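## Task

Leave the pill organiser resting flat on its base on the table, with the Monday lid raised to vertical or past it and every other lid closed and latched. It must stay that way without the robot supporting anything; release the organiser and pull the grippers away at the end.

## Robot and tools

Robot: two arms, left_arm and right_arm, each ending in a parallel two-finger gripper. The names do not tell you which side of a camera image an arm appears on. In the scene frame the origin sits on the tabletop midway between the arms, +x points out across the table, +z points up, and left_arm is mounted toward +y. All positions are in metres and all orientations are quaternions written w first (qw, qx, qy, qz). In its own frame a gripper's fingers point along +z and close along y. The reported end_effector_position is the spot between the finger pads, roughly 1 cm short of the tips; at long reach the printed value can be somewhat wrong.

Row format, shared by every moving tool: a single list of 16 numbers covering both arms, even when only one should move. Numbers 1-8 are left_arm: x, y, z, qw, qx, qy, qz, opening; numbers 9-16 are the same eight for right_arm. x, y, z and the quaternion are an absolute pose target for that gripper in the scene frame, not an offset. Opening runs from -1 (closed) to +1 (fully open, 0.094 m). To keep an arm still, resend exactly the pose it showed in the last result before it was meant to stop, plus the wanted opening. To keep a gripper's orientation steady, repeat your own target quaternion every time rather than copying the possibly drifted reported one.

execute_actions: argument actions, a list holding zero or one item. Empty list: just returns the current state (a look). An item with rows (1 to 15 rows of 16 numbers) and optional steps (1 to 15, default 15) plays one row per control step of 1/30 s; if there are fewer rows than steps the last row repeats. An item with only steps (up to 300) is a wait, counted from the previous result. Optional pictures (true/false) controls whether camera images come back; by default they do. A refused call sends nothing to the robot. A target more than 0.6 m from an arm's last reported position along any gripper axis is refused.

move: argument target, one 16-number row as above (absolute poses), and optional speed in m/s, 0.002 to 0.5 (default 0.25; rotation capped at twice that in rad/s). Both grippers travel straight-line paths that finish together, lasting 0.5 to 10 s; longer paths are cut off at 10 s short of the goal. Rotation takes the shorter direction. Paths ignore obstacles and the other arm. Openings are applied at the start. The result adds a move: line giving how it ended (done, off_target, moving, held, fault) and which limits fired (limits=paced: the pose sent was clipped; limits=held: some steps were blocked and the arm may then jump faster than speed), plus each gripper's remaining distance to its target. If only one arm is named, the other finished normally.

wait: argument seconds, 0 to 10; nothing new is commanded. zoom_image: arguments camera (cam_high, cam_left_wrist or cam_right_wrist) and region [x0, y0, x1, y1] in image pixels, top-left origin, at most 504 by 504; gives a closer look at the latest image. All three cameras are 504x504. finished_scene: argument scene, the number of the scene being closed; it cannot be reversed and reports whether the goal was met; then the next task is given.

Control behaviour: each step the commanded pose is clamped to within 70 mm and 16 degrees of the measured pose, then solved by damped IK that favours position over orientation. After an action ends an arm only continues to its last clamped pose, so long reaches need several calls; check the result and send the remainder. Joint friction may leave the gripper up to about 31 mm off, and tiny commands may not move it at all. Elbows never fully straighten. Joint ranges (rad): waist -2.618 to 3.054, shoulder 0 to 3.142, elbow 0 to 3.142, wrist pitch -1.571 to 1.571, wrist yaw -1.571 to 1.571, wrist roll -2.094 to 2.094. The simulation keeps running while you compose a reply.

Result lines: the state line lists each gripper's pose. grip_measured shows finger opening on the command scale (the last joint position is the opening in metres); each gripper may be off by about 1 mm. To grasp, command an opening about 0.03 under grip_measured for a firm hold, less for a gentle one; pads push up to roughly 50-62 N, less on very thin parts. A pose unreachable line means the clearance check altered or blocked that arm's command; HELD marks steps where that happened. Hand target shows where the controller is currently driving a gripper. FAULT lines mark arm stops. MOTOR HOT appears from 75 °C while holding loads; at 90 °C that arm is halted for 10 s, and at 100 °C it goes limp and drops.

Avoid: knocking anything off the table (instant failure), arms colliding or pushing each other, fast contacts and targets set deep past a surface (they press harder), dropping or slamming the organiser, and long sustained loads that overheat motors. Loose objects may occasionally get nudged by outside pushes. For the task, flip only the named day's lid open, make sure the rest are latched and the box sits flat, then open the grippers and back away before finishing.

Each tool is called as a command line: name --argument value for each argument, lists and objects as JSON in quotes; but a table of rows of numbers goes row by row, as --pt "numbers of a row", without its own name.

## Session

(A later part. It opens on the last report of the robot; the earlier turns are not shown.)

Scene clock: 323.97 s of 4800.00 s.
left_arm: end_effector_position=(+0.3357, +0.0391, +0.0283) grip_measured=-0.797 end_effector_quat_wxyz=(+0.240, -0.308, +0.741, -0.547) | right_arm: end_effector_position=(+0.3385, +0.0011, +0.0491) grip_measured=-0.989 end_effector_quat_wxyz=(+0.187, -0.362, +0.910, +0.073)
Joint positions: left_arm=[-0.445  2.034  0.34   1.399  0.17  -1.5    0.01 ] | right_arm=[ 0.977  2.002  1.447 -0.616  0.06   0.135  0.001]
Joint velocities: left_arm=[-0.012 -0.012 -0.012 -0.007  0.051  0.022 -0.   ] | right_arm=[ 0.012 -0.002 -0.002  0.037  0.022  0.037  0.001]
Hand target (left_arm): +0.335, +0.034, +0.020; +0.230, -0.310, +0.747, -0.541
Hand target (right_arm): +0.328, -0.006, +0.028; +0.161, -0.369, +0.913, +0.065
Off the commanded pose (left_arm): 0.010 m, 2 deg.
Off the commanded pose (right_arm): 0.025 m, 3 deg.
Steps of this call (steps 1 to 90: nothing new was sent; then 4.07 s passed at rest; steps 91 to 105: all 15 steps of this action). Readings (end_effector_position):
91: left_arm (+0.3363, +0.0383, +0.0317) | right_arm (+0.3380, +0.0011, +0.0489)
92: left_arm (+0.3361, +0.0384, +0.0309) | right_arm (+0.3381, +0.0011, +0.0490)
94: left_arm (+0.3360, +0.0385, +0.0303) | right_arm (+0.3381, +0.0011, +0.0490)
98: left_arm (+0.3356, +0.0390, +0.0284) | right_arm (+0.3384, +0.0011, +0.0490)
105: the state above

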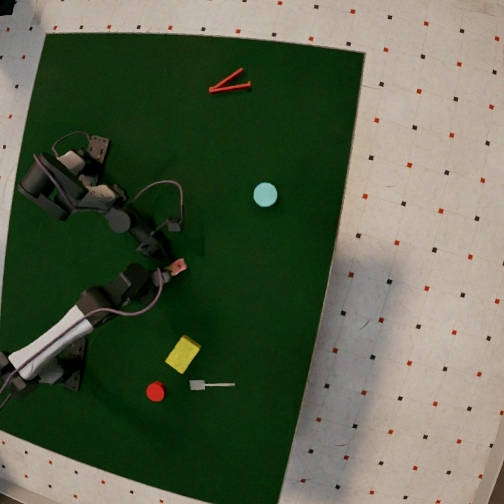

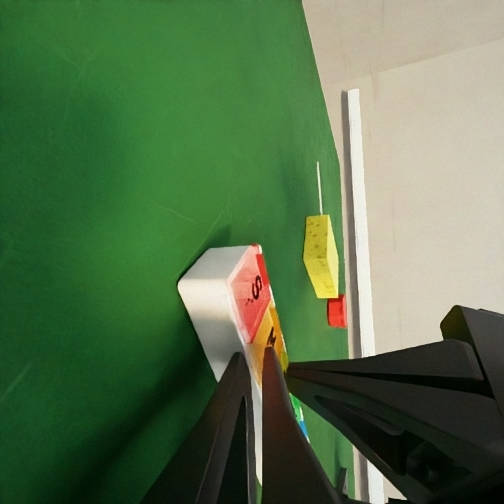

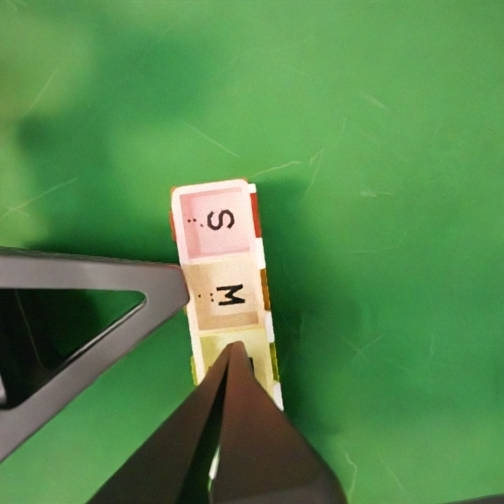

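Good. Close and raise.

execute_actions --actions '[{"rows":[[0.335,0.034,0.021,0.23,-0.31,0.747,-0.540,-0.9,0.328,-0.006,0.028,0.161,-0.369,0.913,0.065,-1],[0.335,0.034,0.021,0.23,-0.31,0.747,-0.540,-0.9,0.328,-0.006,0.028,0.161,-0.369,0.913,0.065,-1],[0.335,0.034,0.021,0.23,-0.31,0.747,-0.540,-0.9,0.328,-0.006,0.028,0.161,-0.369,0.913,0.065,-1],[0.335,0.034,0.022,0.23,-0.31,0.747,-0.540,-1,0.328,-0.006,0.028,0.161,-0.369,0.913,0.065,-1],[0.335,0.034,0.022,0.23,-0.31,0.747,-0.540,-1,0.328,-0.006,0.028,0.161,-0.369,0.913,0.065,-1],[0.335,0.034,0.022,0.23,-0.31,0.747,-0.540,-1,0.328,-0.006,0.028,0.161,-0.369,0.913,0.065,-1],[0.335,0.034,0.023,0.23,-0.31,0.747,-0.540,-1,0.328,-0.006,0.028,0.161,-0.369,0.913,0.065,-1],[0.335,0.034,0.024,0.23,-0.31,0.747,-0.540,-1,0.328,-0.006,0.028,0.161,-0.369,0.913,0.065,-1],[0.335,0.034,0.025,0.23,-0.31,0.747,-0.540,-1,0.328,-0.006,0.028,0.161,-0.369,0.913,0.065,-1],[0.335,0.034,0.026,0.23,-0.31,0.747,-0.540,-1,0.328,-0.006,0.028,0.161,-0.369,0.913,0.065,-1],[0.335,0.034,0.027,0.23,-0.31,0.747,-0.540,-1,0.328,-0.006,0.028,0.161,-0.369,0.913,0.065,-1],[0.335,0.034,0.028,0.23,-0.31,0.747,-0.540,-1,0.328,-0.006,0.028,0.161,-0.369,0.913,0.065,-1]],"steps":15}]'

zoom_image --camera "cam_left_wrist" --region '[150, 280, 350, 480]'

Scene clock: 336.43 s of 4800.00 s.
left_arm: end_effector_position=(+0.3357, +0.0403, +0.0267) grip_measured=-0.976 end_effector_quat_wxyz=(+0.237, -0.315, +0.742, -0.542) | right_arm: end_effector_position=(+0.3395, +0.0017, +0.0495) grip_measured=-0.989 end_effector_quat_wxyz=(+0.189, -0.362, +0.910, +0.073)
Joint positions: left_arm=[-0.445  2.023  0.34   1.374  0.164 -1.51   0.001] | right_arm=[ 0.977  2.002  1.447 -0.611  0.062  0.135  0.001]
Joint velocities: left_arm=[-0.017 -0.051 -0.012 -0.154 -0.022  0.022 -0.001] | right_arm=[-0.007 -0.002 -0.002  0.037 -0.051 -0.007 -0.001]
Hand target (left_arm): +0.335, +0.034, +0.028; +0.230, -0.310, +0.747, -0.541
Hand target (right_arm): +0.328, -0.006, +0.028; +0.161, -0.369, +0.913, +0.065
Off the commanded pose (left_arm): 0.007 m, 1 deg.
Off the commanded pose (right_arm): 0.026 m, 4 deg.
Steps of this call (steps 1 to 90: nothing new was sent; then 8.97 s passed at rest; steps 91 to 105: all 15 steps of this action). Readings (end_effector_position):
91: left_arm (+0.3357, +0.0392, +0.0279) | right_arm (+0.3388, +0.0009, +0.0491)
92: left_arm (+0.3358, +0.0394, +0.0279) | right_arm (+0.3390, +0.0009, +0.0492)
94: left_arm (+0.3360, +0.0396, +0.0276) | right_arm (+0.3395, +0.0010, +0.0494)
98: left_arm (+0.3360, +0.0397, +0.0275) | right_arm (+0.3395, +0.0010, +0.0494)
105: the state above

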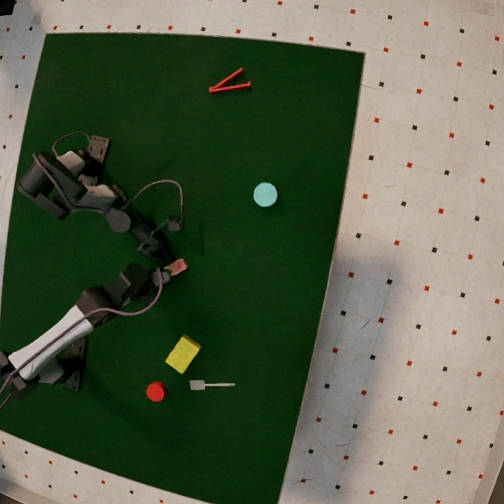

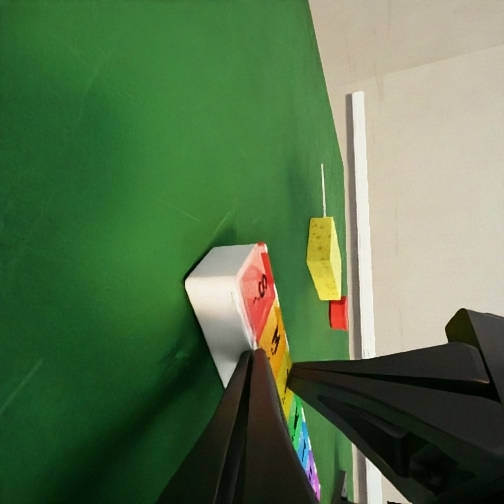

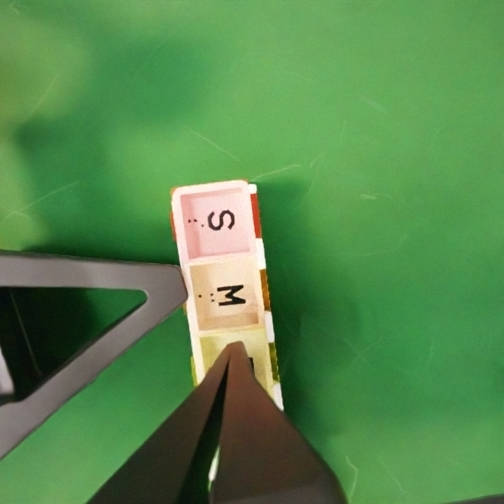

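Region (150, 280, 350, 480) of cam_left_wrist's 504x504 image, scaled by 2.520, with more detail than that image has.

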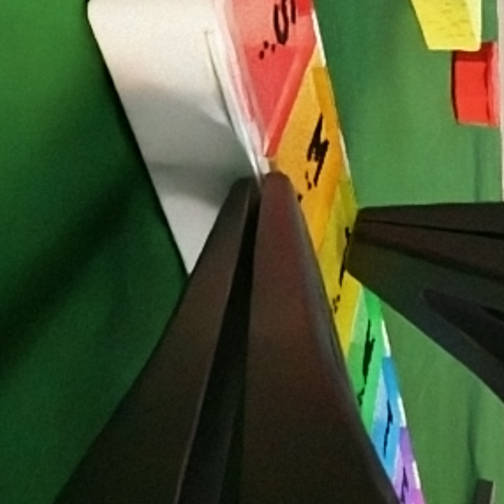

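execute_actions --actions '[{"rows":[[0.335,0.034,0.029,0.23,-0.31,0.747,-0.540,-1,0.328,-0.006,0.028,0.161,-0.369,0.913,0.065,-1],[0.335,0.034,0.030,0.23,-0.31,0.747,-0.540,-1,0.328,-0.006,0.028,0.161,-0.369,0.913,0.065,-1],[0.335,0.034,0.031,0.23,-0.31,0.747,-0.540,-1,0.328,-0.006,0.028,0.161,-0.369,0.913,0.065,-1],[0.335,0.034,0.032,0.23,-0.31,0.747,-0.540,-1,0.328,-0.006,0.028,0.161,-0.369,0.913,0.065,-1],[0.335,0.034,0.033,0.23,-0.31,0.747,-0.540,-1,0.328,-0.006,0.028,0.161,-0.369,0.913,0.065,-1],[0.335,0.034,0.034,0.23,-0.31,0.747,-0.540,-1,0.328,-0.006,0.028,0.161,-0.369,0.913,0.065,-1],[0.335,0.034,0.035,0.23,-0.31,0.747,-0.540,-1,0.328,-0.006,0.028,0.161,-0.369,0.913,0.065,-1],[0.335,0.034,0.036,0.23,-0.31,0.747,-0.540,-1,0.328,-0.006,0.028,0.161,-0.369,0.913,0.065,-1],[0.335,0.034,0.037,0.23,-0.31,0.747,-0.540,-1,0.328,-0.006,0.028,0.161,-0.369,0.913,0.065,-1],[0.335,0.034,0.038,0.23,-0.31,0.747,-0.540,-1,0.328,-0.006,0.028,0.161,-0.369,0.913,0.065,-1],[0.335,0.034,0.039,0.23,-0.31,0.747,-0.540,-1,0.328,-0.006,0.028,0.161,-0.369,0.913,0.065,-1],[0.335,0.034,0.040,0.23,-0.31,0.747,-0.540,-1,0.328,-0.006,0.028,0.161,-0.369,0.913,0.065,-1]],"steps":15}]'

zoom_image --camera "cam_left_wrist" --region '[150, 280, 350, 480]'

Scene clock: 348.83 s of 4800.00 s.
left_arm: end_effector_position=(+0.3340, +0.0422, +0.0279) grip_measured=-0.976 end_effector_quat_wxyz=(+0.230, -0.322, +0.751, -0.528) | right_arm: end_effector_position=(+0.3388, +0.0029, +0.0497) grip_measured=-0.989 end_effector_quat_wxyz=(+0.189, -0.362, +0.909, +0.077)
Joint positions: left_arm=[-0.445  1.954  0.34   1.266  0.16  -1.508  0.001] | right_arm=[ 0.977  2.002  1.447 -0.609  0.054  0.135  0.001]
Joint velocities: left_arm=[-0.007 -0.022 -0.017 -0.154 -0.066  0.051 -0.   ] | right_arm=[-0.002 -0.007 -0.007  0.081 -0.095 -0.022 -0.   ]
Hand target (left_arm): +0.335, +0.034, +0.040; +0.230, -0.310, +0.747, -0.541
Hand target (right_arm): +0.328, -0.006, +0.028; +0.161, -0.369, +0.913, +0.065
Off the commanded pose (left_arm): 0.015 m, 2 deg.
Off the commanded pose (right_arm): 0.026 m, 4 deg.
Steps of this call (steps 1 to 90: nothing new was sent; then 8.90 s passed at rest; steps 91 to 105: all 15 steps of this action). Readings (end_effector_position):
91: left_arm (+0.3356, +0.0405, +0.0264) | right_arm (+0.3394, +0.0018, +0.0496)
92: left_arm (+0.3356, +0.0405, +0.0266) | right_arm (+0.3394, +0.0019, +0.0496)
94: left_arm (+0.3354, +0.0407, +0.0264) | right_arm (+0.3393, +0.0020, +0.0496)
98: left_arm (+0.3349, +0.0411, +0.0271) | right_arm (+0.3391, +0.0022, +0.0496)
105: the state above

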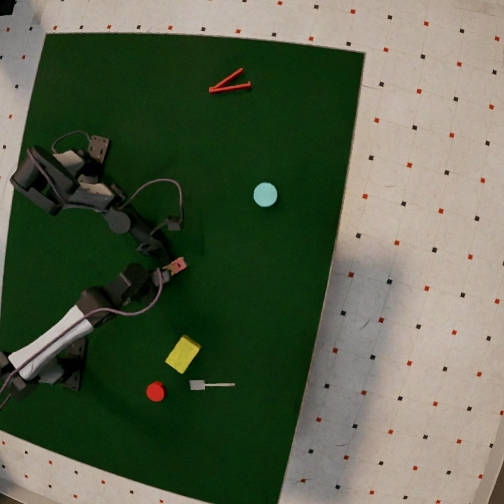

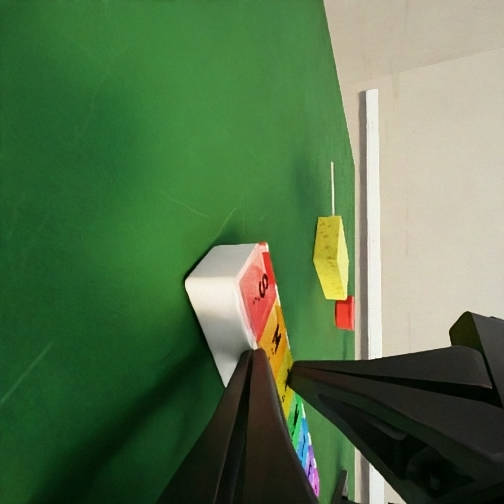

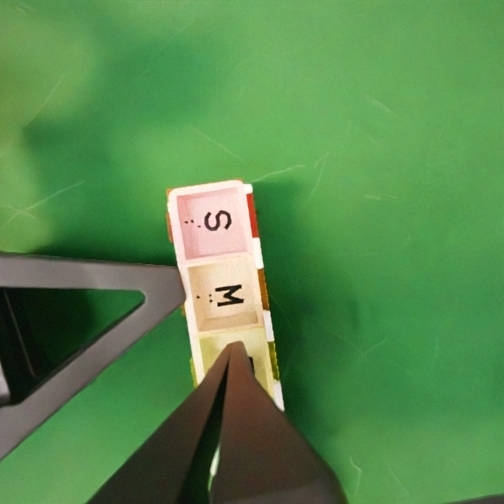

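Region (150, 280, 350, 480) of cam_left_wrist's 504x504 image, scaled by 2.520, with more detail than that image has.

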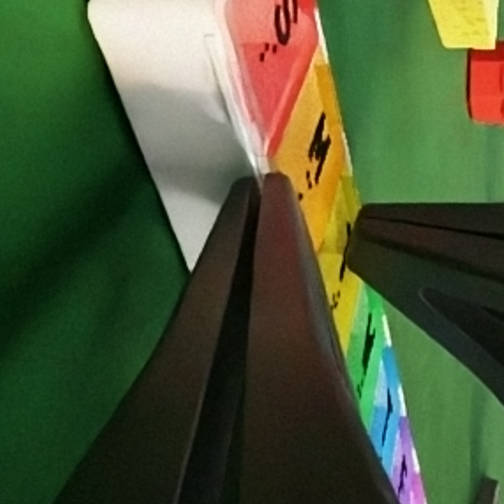

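execute_actions --actions '[{"rows":[[0.335,0.034,0.041,0.23,-0.31,0.747,-0.540,-1,0.328,-0.006,0.026,0.161,-0.369,0.913,0.065,-1],[0.335,0.034,0.042,0.23,-0.31,0.747,-0.540,-1,0.328,-0.006,0.026,0.161,-0.369,0.913,0.065,-1],[0.335,0.034,0.043,0.23,-0.31,0.747,-0.540,-1,0.328,-0.006,0.026,0.161,-0.369,0.913,0.065,-1],[0.335,0.034,0.044,0.23,-0.31,0.747,-0.540,-1,0.328,-0.006,0.026,0.161,-0.369,0.913,0.065,-1],[0.335,0.034,0.045,0.23,-0.31,0.747,-0.540,-1,0.328,-0.006,0.026,0.161,-0.369,0.913,0.065,-1],[0.335,0.034,0.046,0.23,-0.31,0.747,-0.540,-1,0.328,-0.006,0.026,0.161,-0.369,0.913,0.065,-1],[0.335,0.034,0.047,0.23,-0.31,0.747,-0.540,-1,0.328,-0.006,0.026,0.161,-0.369,0.913,0.065,-1],[0.335,0.034,0.048,0.23,-0.31,0.747,-0.540,-1,0.328,-0.006,0.026,0.161,-0.369,0.913,0.065,-1],[0.335,0.034,0.049,0.23,-0.31,0.747,-0.540,-1,0.328,-0.006,0.026,0.161,-0.369,0.913,0.065,-1],[0.335,0.034,0.050,0.23,-0.31,0.747,-0.540,-1,0.328,-0.006,0.026,0.161,-0.369,0.913,0.065,-1]],"steps":15}]'

zoom_image --camera "cam_left_wrist" --region '[150, 280, 350, 480]'

Scene clock: 358.80 s of 4800.00 s.
left_arm: end_effector_position=(+0.3325, +0.0447, +0.0299) grip_measured=-0.976 end_effector_quat_wxyz=(+0.226, -0.329, +0.758, -0.516) | right_arm: end_effector_position=(+0.3388, +0.0049, +0.0503) grip_measured=-0.989 end_effector_quat_wxyz=(+0.190, -0.363, +0.909, +0.082)
Joint positions: left_arm=[-0.445  1.892  0.34   1.174  0.153 -1.507  0.001] | right_arm=[ 0.977  2.002  1.447 -0.602  0.047  0.135  0.001]
Joint velocities: left_arm=[-0.007 -0.032 -0.002 -0.081 -0.037 -0.066 -0.001] | right_arm=[ 0.012 -0.007 -0.007  0.037 -0.007  0.037 -0.   ]
Hand target (left_arm): +0.335, +0.034, +0.050; +0.230, -0.310, +0.748, -0.540
Hand target (right_arm): +0.328, -0.006, +0.026; +0.161, -0.369, +0.913, +0.065
Off the commanded pose (left_arm): 0.023 m, 4 deg.
Off the commanded pose (right_arm): 0.029 m, 4 deg.
Steps of this call (steps 1 to 90: nothing new was sent; then 6.47 s passed at rest; steps 91 to 105: all 15 steps of this action). Readings (end_effector_position):
91: left_arm (+0.3338, +0.0424, +0.0275) | right_arm (+0.3387, +0.0032, +0.0498)
92: left_arm (+0.3338, +0.0424, +0.0276) | right_arm (+0.3386, +0.0032, +0.0498)
94: left_arm (+0.3337, +0.0426, +0.0285) | right_arm (+0.3387, +0.0034, +0.0498)
98: left_arm (+0.3333, +0.0435, +0.0294) | right_arm (+0.3388, +0.0040, +0.0500)
105: the state above

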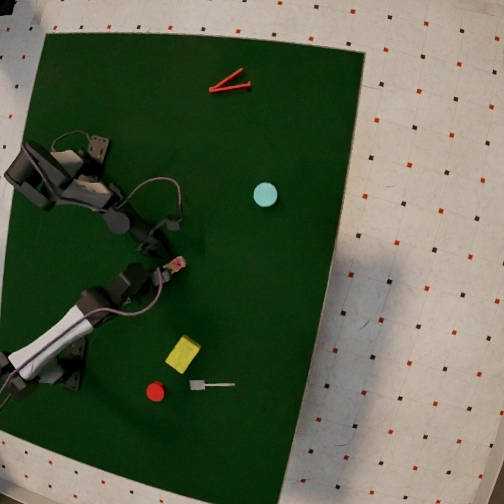

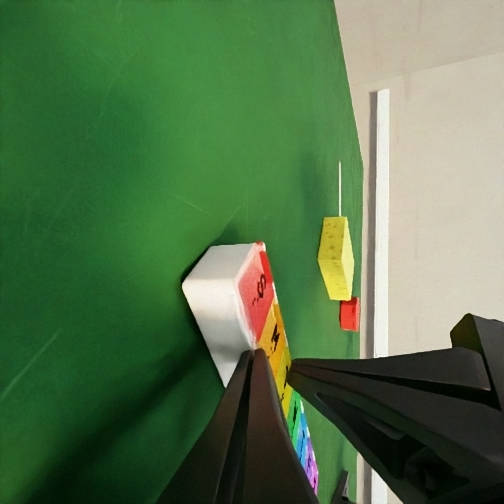

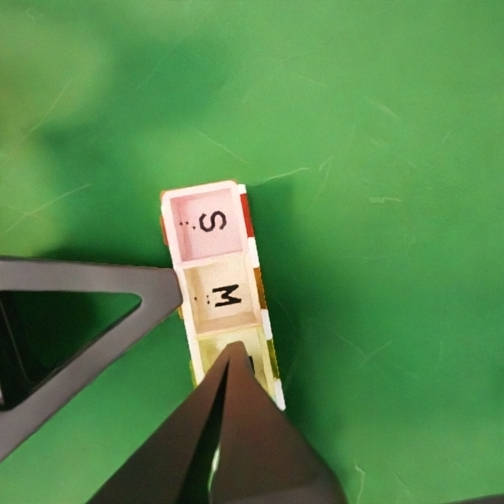

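Region (150, 280, 350, 480) of cam_left_wrist's 504x504 image, scaled by 2.520, with more detail than that image has.

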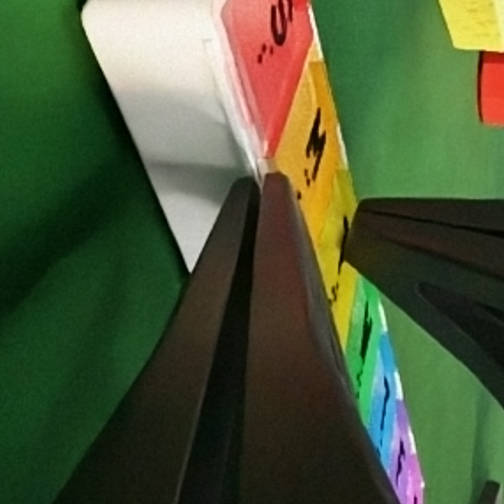

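execute_actions --actions '[{"rows":[[0.336,0.033,0.051,0.23,-0.31,0.747,-0.540,-1,0.328,-0.006,0.022,0.161,-0.369,0.913,0.065,-1],[0.336,0.033,0.052,0.23,-0.31,0.747,-0.540,-1,0.328,-0.006,0.022,0.161,-0.369,0.913,0.065,-1],[0.337,0.032,0.053,0.23,-0.31,0.747,-0.540,-1,0.328,-0.006,0.022,0.161,-0.369,0.913,0.065,-1],[0.337,0.032,0.054,0.23,-0.31,0.747,-0.540,-1,0.328,-0.006,0.022,0.161,-0.369,0.913,0.065,-1],[0.338,0.031,0.055,0.23,-0.31,0.747,-0.540,-1,0.328,-0.006,0.022,0.161,-0.369,0.913,0.065,-1],[0.338,0.031,0.056,0.23,-0.31,0.747,-0.540,-1,0.328,-0.006,0.022,0.161,-0.369,0.913,0.065,-1],[0.338,0.031,0.057,0.23,-0.31,0.747,-0.540,-1,0.328,-0.006,0.022,0.161,-0.369,0.913,0.065,-1],[0.338,0.031,0.058,0.23,-0.31,0.747,-0.540,-1,0.328,-0.006,0.022,0.161,-0.369,0.913,0.065,-1]],"steps":12}]'

zoom_image --camera "cam_left_wrist" --region '[150, 280, 350, 480]'

Scene clock: 369.33 s of 4800.00 s.
left_arm: end_effector_position=(+0.3327, +0.0460, +0.0302) grip_measured=-0.976 end_effector_quat_wxyz=(+0.222, -0.334, +0.764, -0.505) | right_arm: end_effector_position=(+0.3391, +0.0062, +0.0499) grip_measured=-0.989 end_effector_quat_wxyz=(+0.192, -0.363, +0.908, +0.085)
Joint positions: left_arm=[-0.445  1.854  0.349  1.099  0.146 -1.506  0.001] | right_arm=[ 0.977  2.002  1.443 -0.59   0.044  0.135  0.001]
Joint velocities: left_arm=[-0.002 -0.046  0.007 -0.007 -0.022 -0.022  0.   ] | right_arm=[-0.002 -0.007 -0.002 -0.066  0.007 -0.051 -0.   ]
Hand target (left_arm): +0.337, +0.032, +0.058; +0.230, -0.310, +0.748, -0.540
Hand target (right_arm): +0.328, -0.006, +0.023; +0.161, -0.369, +0.913, +0.065
Off the commanded pose (left_arm): 0.032 m, 5 deg.
Off the commanded pose (right_arm): 0.032 m, 4 deg.
Steps of this call (steps 1 to 90: nothing new was sent; then 7.13 s passed at rest; steps 91 to 102: all 12 steps of this action). Readings (end_effector_position):
91: left_arm (+0.3324, +0.0448, +0.0296) | right_arm (+0.3387, +0.0049, +0.0499)
92: left_arm (+0.3324, +0.0449, +0.0297) | right_arm (+0.3386, +0.0050, +0.0495)
94: left_arm (+0.3320, +0.0454, +0.0294) | right_arm (+0.3386, +0.0055, +0.0496)
98: left_arm (+0.3326, +0.0457, +0.0302) | right_arm (+0.3389, +0.0059, +0.0497)
102: the state above

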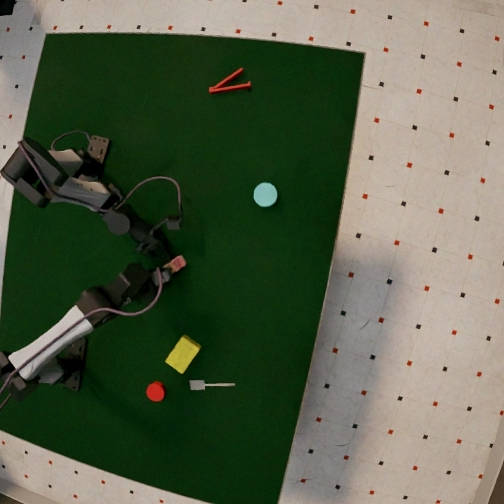

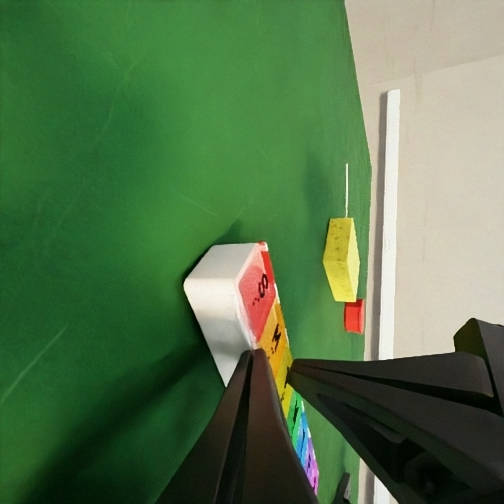

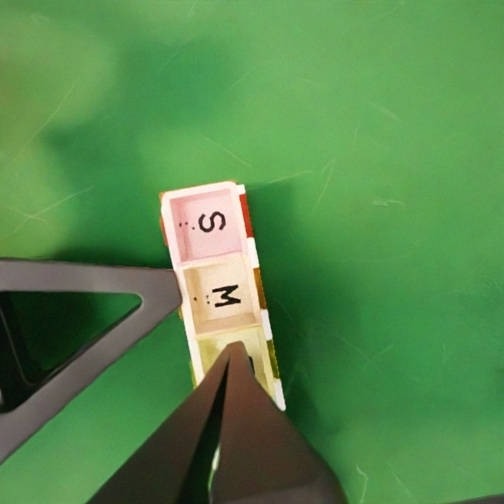

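Region (150, 280, 350, 480) of cam_left_wrist's 504x504 image, scaled by 2.520, with more detail than that image has.

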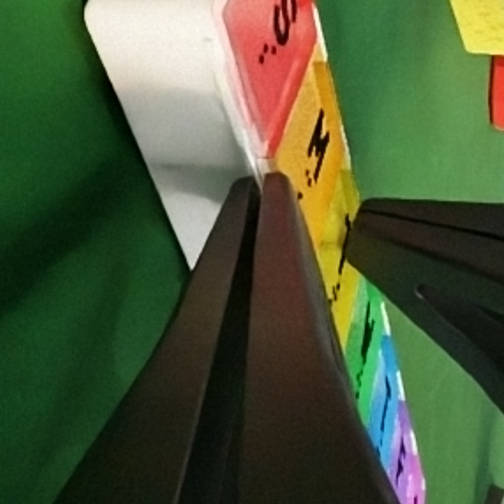

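execute_actions --actions '[{"rows":[[0.334,0.040,0.045,0.23,-0.31,0.747,-0.540,-1,0.330,-0.004,0.028,0.161,-0.369,0.913,0.065,-1],[0.334,0.040,0.035,0.23,-0.31,0.747,-0.540,-1,0.330,-0.004,0.028,0.161,-0.369,0.913,0.065,-1],[0.334,0.042,0.028,0.23,-0.31,0.747,-0.540,-1,0.330,-0.004,0.028,0.161,-0.369,0.913,0.065,-1],[0.334,0.042,0.024,0.23,-0.31,0.747,-0.540,-1,0.330,-0.004,0.028,0.161,-0.369,0.913,0.065,-1],[0.334,0.042,0.024,0.23,-0.31,0.747,-0.540,-1,0.330,-0.004,0.028,0.161,-0.369,0.913,0.065,-1],[0.334,0.042,0.024,0.23,-0.31,0.747,-0.540,-1,0.330,-0.004,0.028,0.161,-0.369,0.913,0.065,-1],[0.334,0.042,0.024,0.23,-0.31,0.747,-0.540,-0.8,0.330,-0.004,0.028,0.161,-0.369,0.913,0.065,-1],[0.334,0.042,0.024,0.23,-0.31,0.747,-0.540,-0.8,0.330,-0.004,0.028,0.161,-0.369,0.913,0.065,-1],[0.334,0.042,0.024,0.23,-0.31,0.747,-0.540,-0.8,0.330,-0.004,0.028,0.161,-0.369,0.913,0.065,-1],[0.330,0.046,0.024,0.23,-0.31,0.747,-0.540,-0.8,0.330,-0.004,0.028,0.161,-0.369,0.913,0.065,-1],[0.325,0.051,0.024,0.23,-0.31,0.747,-0.540,-0.8,0.330,-0.004,0.028,0.161,-0.369,0.913,0.065,-1],[0.320,0.056,0.024,0.23,-0.31,0.747,-0.540,-0.8,0.330,-0.004,0.028,0.161,-0.369,0.913,0.065,-1]],"steps":15}]'

zoom_image --camera "cam_left_wrist" --region '[150, 230, 400, 480]'

zoom_image --camera "cam_right_wrist" --region '[80, 160, 330, 410]'

Scene clock: 393.33 s of 4800.00 s.
left_arm: end_effector_position=(+0.3242, +0.0509, +0.0252) grip_measured=-0.803 end_effector_quat_wxyz=(+0.230, -0.314, +0.750, -0.535) | right_arm: end_effector_position=(+0.3406, +0.0049, +0.0493) grip_measured=-0.989 end_effector_quat_wxyz=(+0.194, -0.362, +0.908, +0.080)
Joint positions: left_arm=[-0.428  1.982  0.285  1.363  0.188 -1.497  0.009] | right_arm=[ 0.977  2.004  1.443 -0.59   0.055  0.135  0.001]
Joint velocities: left_arm=[ 0.061 -0.012 -0.217  0.286  0.051  0.007 -0.001] | right_arm=[ 0.007  0.007 -0.007 -0.007 -0.022 -0.007 -0.   ]
Hand target (left_arm): +0.320, +0.055, +0.025; +0.230, -0.310, +0.748, -0.539
Hand target (right_arm): +0.330, -0.004, +0.028; +0.161, -0.369, +0.913, +0.065
Off the commanded pose (left_arm): 0.007 m, 1 deg.
Off the commanded pose (right_arm): 0.025 m, 4 deg.
Steps of this call (steps 1 to 90: nothing new was sent; then 20.50 s passed at rest; steps 91 to 105: all 15 steps of this action). Readings (end_effector_position):
91: left_arm (+0.3328, +0.0459, +0.0307) | right_arm (+0.3391, +0.0062, +0.0499)
92: left_arm (+0.3333, +0.0456, +0.0303) | right_arm (+0.3394, +0.0059, +0.0499)
94: left_arm (+0.3346, +0.0449, +0.0266) | right_arm (+0.3398, +0.0056, +0.0498)
98: left_arm (+0.3366, +0.0421, +0.0261) | right_arm (+0.3406, +0.0049, +0.0493)
105: the state above

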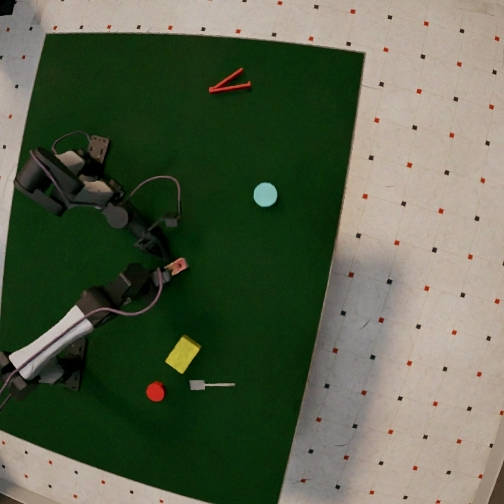

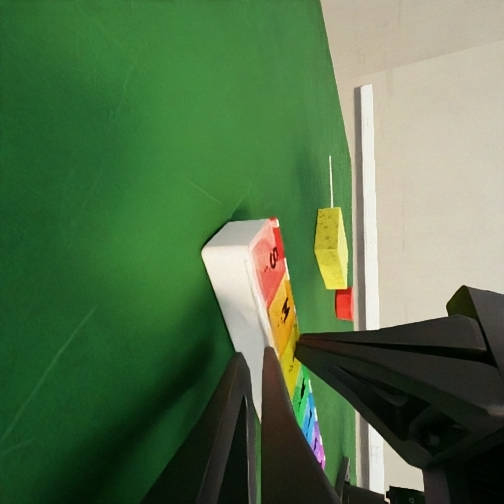

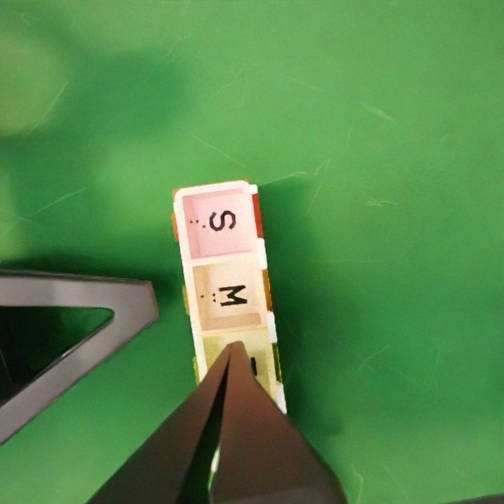

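Region (150, 230, 400, 480) of cam_left_wrist's 504x504 image, scaled by 2.016, with more detail than that image has.

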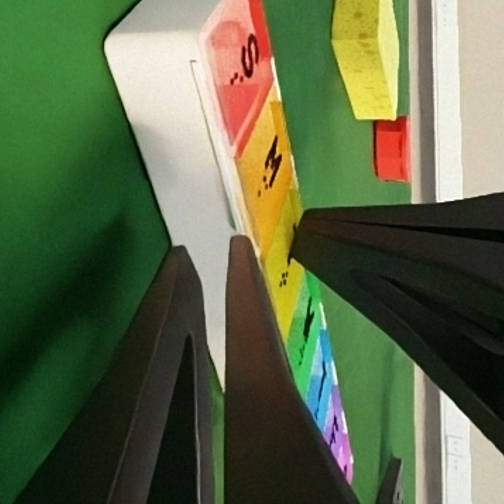

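Region (80, 160, 330, 410) of cam_right_wrist's 504x504 image, scaled by 2.016, with more detail than that image has.

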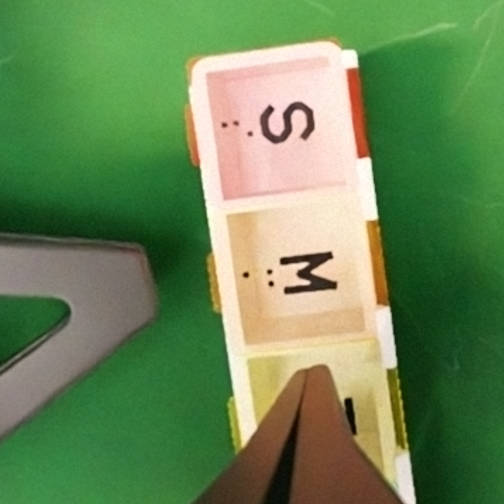

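execute_actions --actions '[{"rows":[[0.330,-0.004,0.045,0.23,-0.31,0.747,-0.540,-0.8,0.330,-0.004,0.045,0.161,-0.369,0.913,0.065,-1]],"steps":1}]' --pictures false

Scene clock: 413.33 s of 4800.00 s.
left_arm: end_effector_position=(+0.3253, +0.0458, +0.0335) grip_measured=-0.803 end_effector_quat_wxyz=(+0.237, -0.310, +0.741, -0.546) | right_arm: end_effector_position=(+0.3405, +0.0048, +0.0498) grip_measured=-0.989 end_effector_quat_wxyz=(+0.194, -0.362, +0.909, +0.080)
Joint positions: left_arm=[-0.445  1.979  0.29   1.389  0.172 -1.503  0.009] | right_arm=[ 0.977  2.004  1.445 -0.594  0.055  0.135  0.001]
Joint velocities: left_arm=[-0.872 -0.154  0.598 -1.048 -1.194 -0.227 -0.   ] | right_arm=[ 0.002 -0.017  0.144 -0.256  0.022  0.007 -0.   ]
Hand target (left_arm): +0.322, +0.001, +0.050; +0.230, -0.299, +0.739, -0.559
Hand target (right_arm): +0.330, -0.004, +0.045; +0.162, -0.369, +0.913, +0.065
Off the commanded pose (left_arm): 0.051 m, 1 deg.
Off the commanded pose (right_arm): 0.015 m, 4 deg.
Steps of this call (steps 1 to 90: nothing new was sent; then 16.97 s passed at rest; step 91: the one step of this action). Readings (end_effector_position):
91: the state above

execute_actions --actions '[{"rows":[[0.31,0.066,0.045,0.23,-0.31,0.747,-0.540,-0.8,0.330,-0.004,0.055,0.161,-0.369,0.913,0.065,-1]],"steps":15}]'

Scene clock: 418.00 s of 4800.00 s.
left_arm: end_effector_position=(+0.3131, +0.0629, +0.0433) grip_measured=-0.803 end_effector_quat_wxyz=(+0.232, -0.314, +0.745, -0.541) | right_arm: end_effector_position=(+0.3342, -0.0081, +0.0493) grip_measured=-0.990 end_effector_quat_wxyz=(+0.165, -0.363, +0.915, +0.060)
Joint positions: left_arm=[-0.408  1.847  0.216  1.311  0.207 -1.497  0.009] | right_arm=[ 0.972  2.004  1.47  -0.688  0.06   0.134  0.   ]
Joint velocities: left_arm=[-0.012 -0.002 -0.012 -0.007  0.066 -0.125 -0.   ] | right_arm=[ 0.007 -0.007 -0.002 -0.007 -0.007  0.037  0.001]
Hand target (left_arm): +0.310, +0.066, +0.045; +0.230, -0.310, +0.747, -0.541
Hand target (right_arm): +0.330, -0.004, +0.054; +0.162, -0.369, +0.913, +0.065
Off the commanded pose (left_arm): 0.005 m, 1 deg.
Off the commanded pose (right_arm): 0.008 m, 1 deg.
Steps of this call (steps 1 to 90: nothing new was sent; then 1.17 s passed at rest; steps 91 to 105: all 15 steps of this action). Readings (end_effector_position):
91: left_arm (+0.3174, +0.0109, +0.0403) | right_arm (+0.3421, -0.0045, +0.0500)
92: left_arm (+0.3162, +0.0243, +0.0402) | right_arm (+0.3410, -0.0047, +0.0504)
94: left_arm (+0.3171, +0.0541, +0.0373) | right_arm (+0.3381, -0.0058, +0.0501)
98: left_arm (+0.3163, +0.0673, +0.0404) | right_arm (+0.3352, -0.0074, +0.0494)
105: the state above

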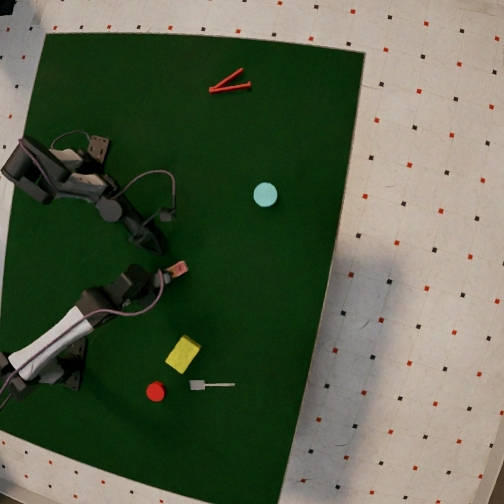

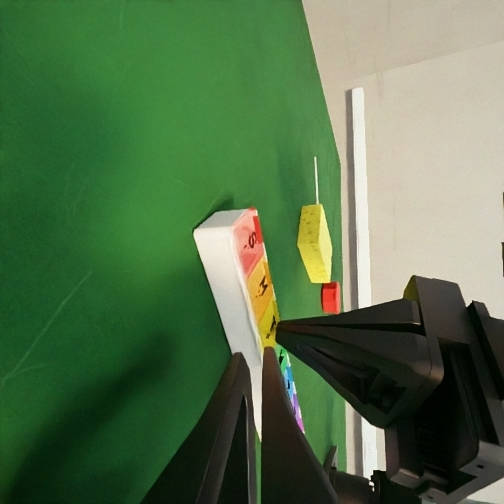

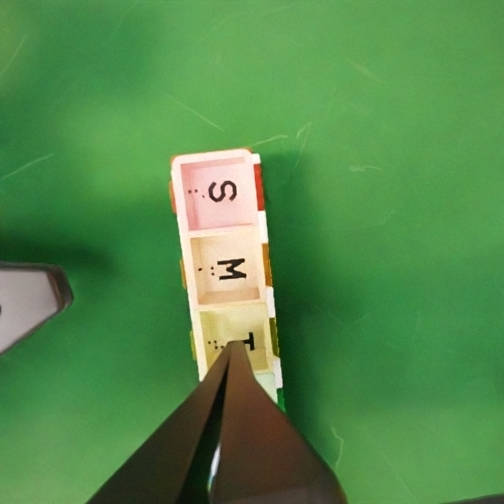

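execute_actions --actions '[{"rows":[[0.31,0.07,0.045,0.23,-0.31,0.747,-0.540,-0.8,0.328,-0.008,0.075,0.161,-0.369,0.913,0.065,-1]],"steps":15}]'

zoom_image --camera "cam_right_wrist" --region '[80, 100, 380, 400]'

zoom_image --camera "cam_left_wrist" --region '[130, 180, 430, 480]'

Scene clock: 425.40 s of 4800.00 s.
left_arm: end_effector_position=(+0.3139, +0.0648, +0.0436) grip_measured=-0.803 end_effector_quat_wxyz=(+0.230, -0.310, +0.746, -0.543) | right_arm: end_effector_position=(+0.3296, -0.0127, +0.0650) grip_measured=-0.990 end_effector_quat_wxyz=(+0.157, -0.364, +0.916, +0.058)
Joint positions: left_arm=[-0.392  1.847  0.216  1.311  0.231 -1.489  0.009] | right_arm=[ 0.972  1.976  1.501 -0.762  0.056  0.134  0.   ]
Joint velocities: left_arm=[-0.007 -0.007 -0.012 -0.081 -0.022  0.051  0.   ] | right_arm=[-0.012 -0.002 -0.002 -0.007  0.081 -0.11  -0.001]
Hand target (left_arm): +0.310, +0.070, +0.045; +0.230, -0.311, +0.747, -0.541
Hand target (right_arm): +0.328, -0.008, +0.075; +0.161, -0.369, +0.913, +0.065
Off the commanded pose (left_arm): 0.007 m, 0 deg.
Off the commanded pose (right_arm): 0.011 m, 1 deg.
Steps of this call (steps 1 to 90: nothing new was sent; then 3.90 s passed at rest; steps 91 to 105: all 15 steps of this action). Readings (end_effector_position):
91: left_arm (+0.3122, +0.0621, +0.0435) | right_arm (+0.3335, -0.0087, +0.0504)
92: left_arm (+0.3129, +0.0630, +0.0435) | right_arm (+0.3323, -0.0100, +0.0520)
94: left_arm (+0.3142, +0.0648, +0.0436) | right_arm (+0.3313, -0.0111, +0.0573)
98: left_arm (+0.3142, +0.0651, +0.0436) | right_arm (+0.3314, -0.0107, +0.0655)
105: the state above

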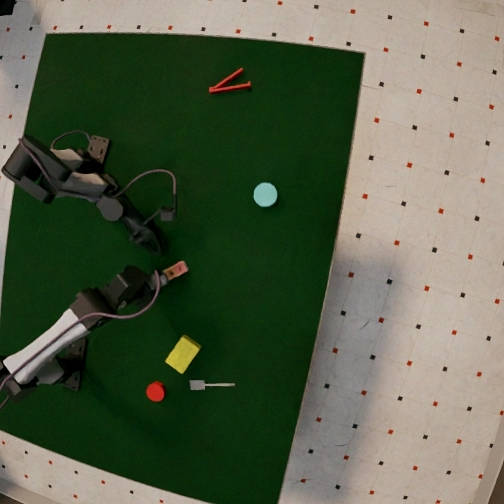

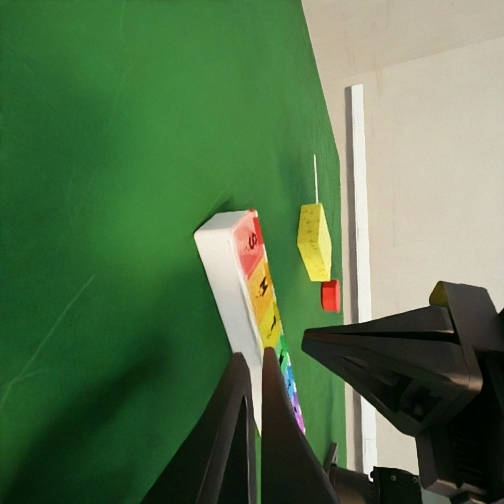

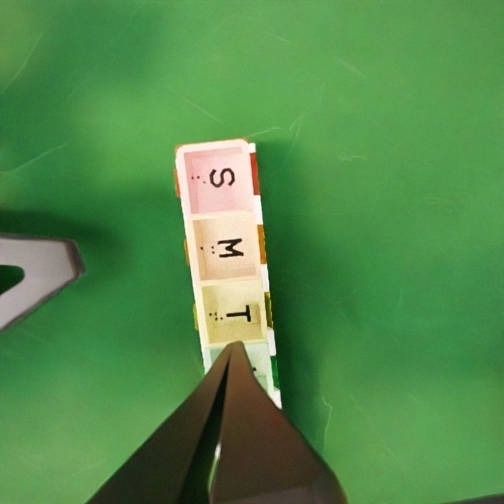

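Region (80, 100, 380, 400) of cam_right_wrist's 504x504 image, scaled by 1.680, with more detail than that image has.

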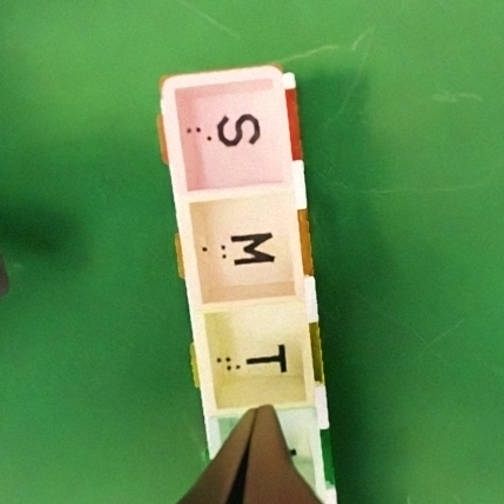

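Region (130, 180, 430, 480) of cam_left_wrist's 504x504 image, scaled by 1.680, with more detail than that image has.

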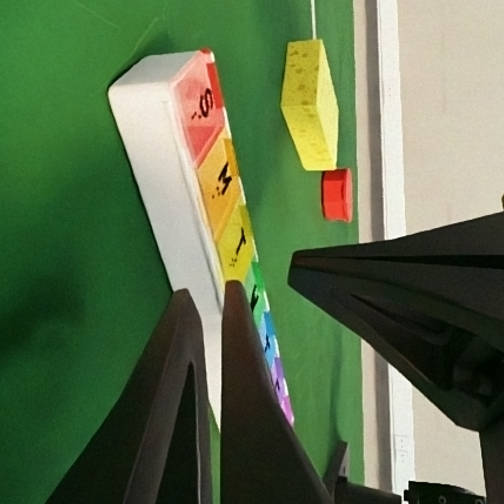

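execute_actions --actions '[{"rows":[[0.31,0.07,0.045,0.23,-0.31,0.747,-0.540,-0.5,0.331,-0.002,0.07,0.161,-0.369,0.913,0.065,-1],[0.31,0.07,0.045,0.23,-0.31,0.747,-0.540,-0.5,0.331,0.0,0.065,0.161,-0.369,0.913,0.065,-1],[0.31,0.07,0.04,0.23,-0.31,0.747,-0.540,-0.5,0.331,0.0,0.06,0.161,-0.369,0.913,0.065,-1],[0.31,0.07,0.035,0.23,-0.31,0.747,-0.540,-0.5,0.331,0.0,0.055,0.161,-0.369,0.913,0.065,-1],[0.31,0.07,0.03,0.23,-0.31,0.747,-0.540,-0.5,0.331,0.0,0.05,0.161,-0.369,0.913,0.065,-1],[0.31,0.068,0.025,0.23,-0.31,0.747,-0.540,-0.5,0.331,0.0,0.045,0.161,-0.369,0.913,0.065,-1],[0.312,0.064,0.02,0.23,-0.31,0.747,-0.540,-0.5,0.331,0.0,0.042,0.161,-0.369,0.913,0.065,-1]],"steps":15}]'

Scene clock: 436.53 s of 4800.00 s.
left_arm: end_effector_position=(+0.3139, +0.0651, +0.0262) grip_measured=-0.502 end_effector_quat_wxyz=(+0.231, -0.310, +0.745, -0.543) | right_arm: end_effector_position=(+0.3366, -0.0039, +0.0497) grip_measured=-0.990 end_effector_quat_wxyz=(+0.163, -0.363, +0.915, +0.061)
Joint positions: left_arm=[-0.392  2.001  0.216  1.468  0.23  -1.488  0.023] | right_arm=[ 0.972  2.022  1.499 -0.701  0.056  0.134  0.   ]
Joint velocities: left_arm=[ 0.007  0.051  0.022  0.139 -0.037 -0.037 -0.   ] | right_arm=[ 0.002  0.007 -0.007 -0.022 -0.007 -0.051 -0.   ]
Hand target (left_arm): +0.312, +0.064, +0.021; +0.230, -0.310, +0.748, -0.540
Hand target (right_arm): +0.331, +0.000, +0.042; +0.161, -0.369, +0.913, +0.065
Off the commanded pose (left_arm): 0.007 m, 0 deg.
Off the commanded pose (right_arm): 0.010 m, 1 deg.
Steps of this call (steps 1 to 90: nothing new was sent; then 7.63 s passed at rest; steps 91 to 105: all 15 steps of this action). Readings (end_effector_position):
91: left_arm (+0.3138, +0.0647, +0.0436) | right_arm (+0.3293, -0.0131, +0.0650)
92: left_arm (+0.3138, +0.0646, +0.0436) | right_arm (+0.3301, -0.0121, +0.0649)
94: left_arm (+0.3142, +0.0644, +0.0448) | right_arm (+0.3317, -0.0101, +0.0629)
98: left_arm (+0.3140, +0.0646, +0.0336) | right_arm (+0.3342, -0.0070, +0.0522)
105: the state above

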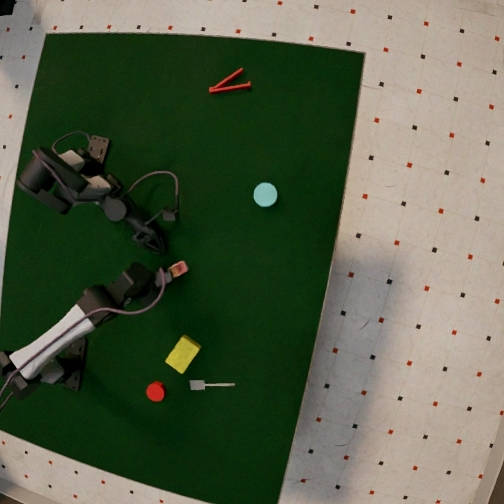

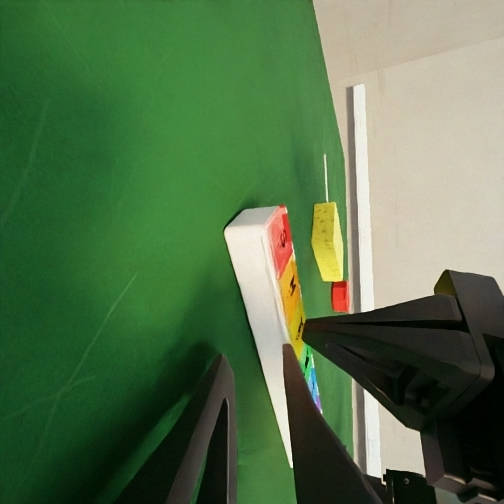

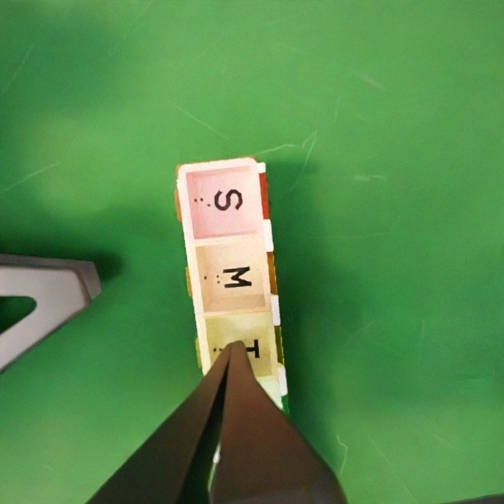

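execute_actions --actions '[{"rows":[[0.312,0.064,0.02,0.23,-0.31,0.747,-0.540,-0.5,0.331,0.0,0.054,0.161,-0.369,0.913,0.065,-1],[0.312,0.064,0.02,0.23,-0.31,0.747,-0.540,-0.5,0.331,0.0,0.054,0.161,-0.369,0.913,0.065,-1],[0.312,0.064,0.02,0.23,-0.31,0.747,-0.540,-0.5,0.331,0.0,0.054,0.161,-0.369,0.913,0.065,-1],[0.312,0.064,0.02,0.23,-0.31,0.747,-0.540,-0.5,0.329,0.006,0.054,0.161,-0.369,0.913,0.065,-1],[0.312,0.064,0.02,0.23,-0.31,0.747,-0.540,-0.5,0.328,0.011,0.054,0.161,-0.369,0.913,0.065,-1]],"steps":12}]'

Scene clock: 447.90 s of 4800.00 s.
left_arm: end_effector_position=(+0.3149, +0.0645, +0.0296) grip_measured=-0.502 end_effector_quat_wxyz=(+0.235, -0.307, +0.741, -0.548) | right_arm: end_effector_position=(+0.3279, +0.0085, +0.0517) grip_measured=-0.990 end_effector_quat_wxyz=(+0.163, -0.373, +0.911, +0.065)
Joint positions: left_arm=[-0.392  2.003  0.216  1.487  0.23  -1.488  0.023] | right_arm=[ 1.004  2.034  1.525 -0.713  0.056  0.144  0.   ]
Joint velocities: left_arm=[ 0.002 -0.002 -0.002 -0.037 -0.007  0.037  0.   ] | right_arm=[ 0.007 -0.017 -0.002 -0.037 -0.037 -0.007 -0.   ]
Hand target (left_arm): +0.312, +0.064, +0.020; +0.230, -0.310, +0.748, -0.540
Hand target (right_arm): +0.328, +0.011, +0.054; +0.161, -0.369, +0.913, +0.066
Off the commanded pose (left_arm): 0.010 m, 1 deg.
Off the commanded pose (right_arm): 0.003 m, 1 deg.
Steps of this call (steps 1 to 90: nothing new was sent; then 7.97 s passed at rest; steps 91 to 102: all 12 steps of this action). Readings (end_effector_position):
91: left_arm (+0.3146, +0.0647, +0.0287) | right_arm (+0.3373, -0.0030, +0.0501)
92: left_arm (+0.3147, +0.0646, +0.0288) | right_arm (+0.3372, -0.0033, +0.0500)
94: left_arm (+0.3148, +0.0646, +0.0292) | right_arm (+0.3362, -0.0034, +0.0497)
98: left_arm (+0.3149, +0.0645, +0.0295) | right_arm (+0.3308, +0.0049, +0.0507)
102: the state above

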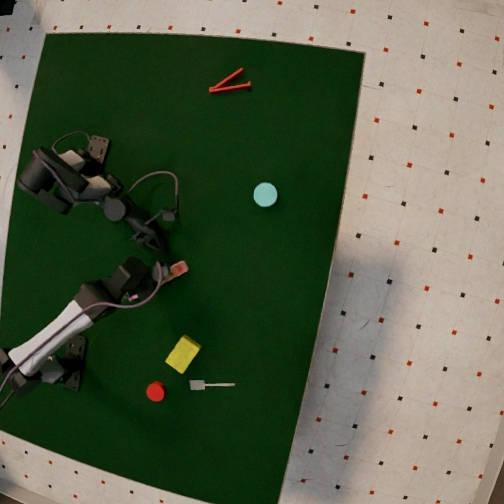

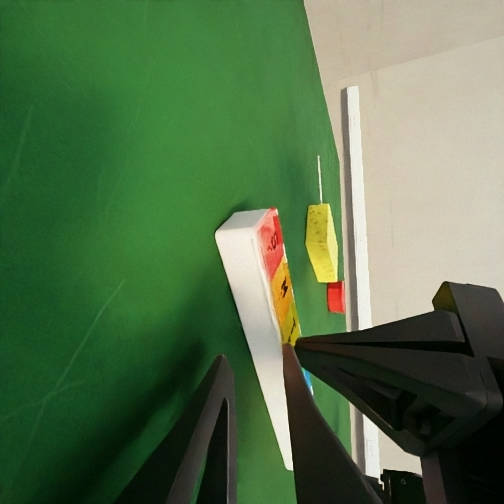

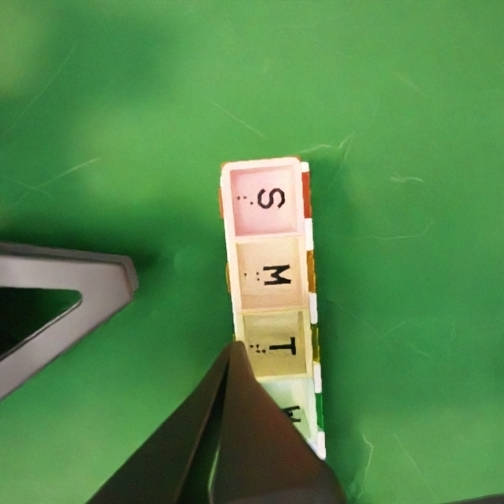

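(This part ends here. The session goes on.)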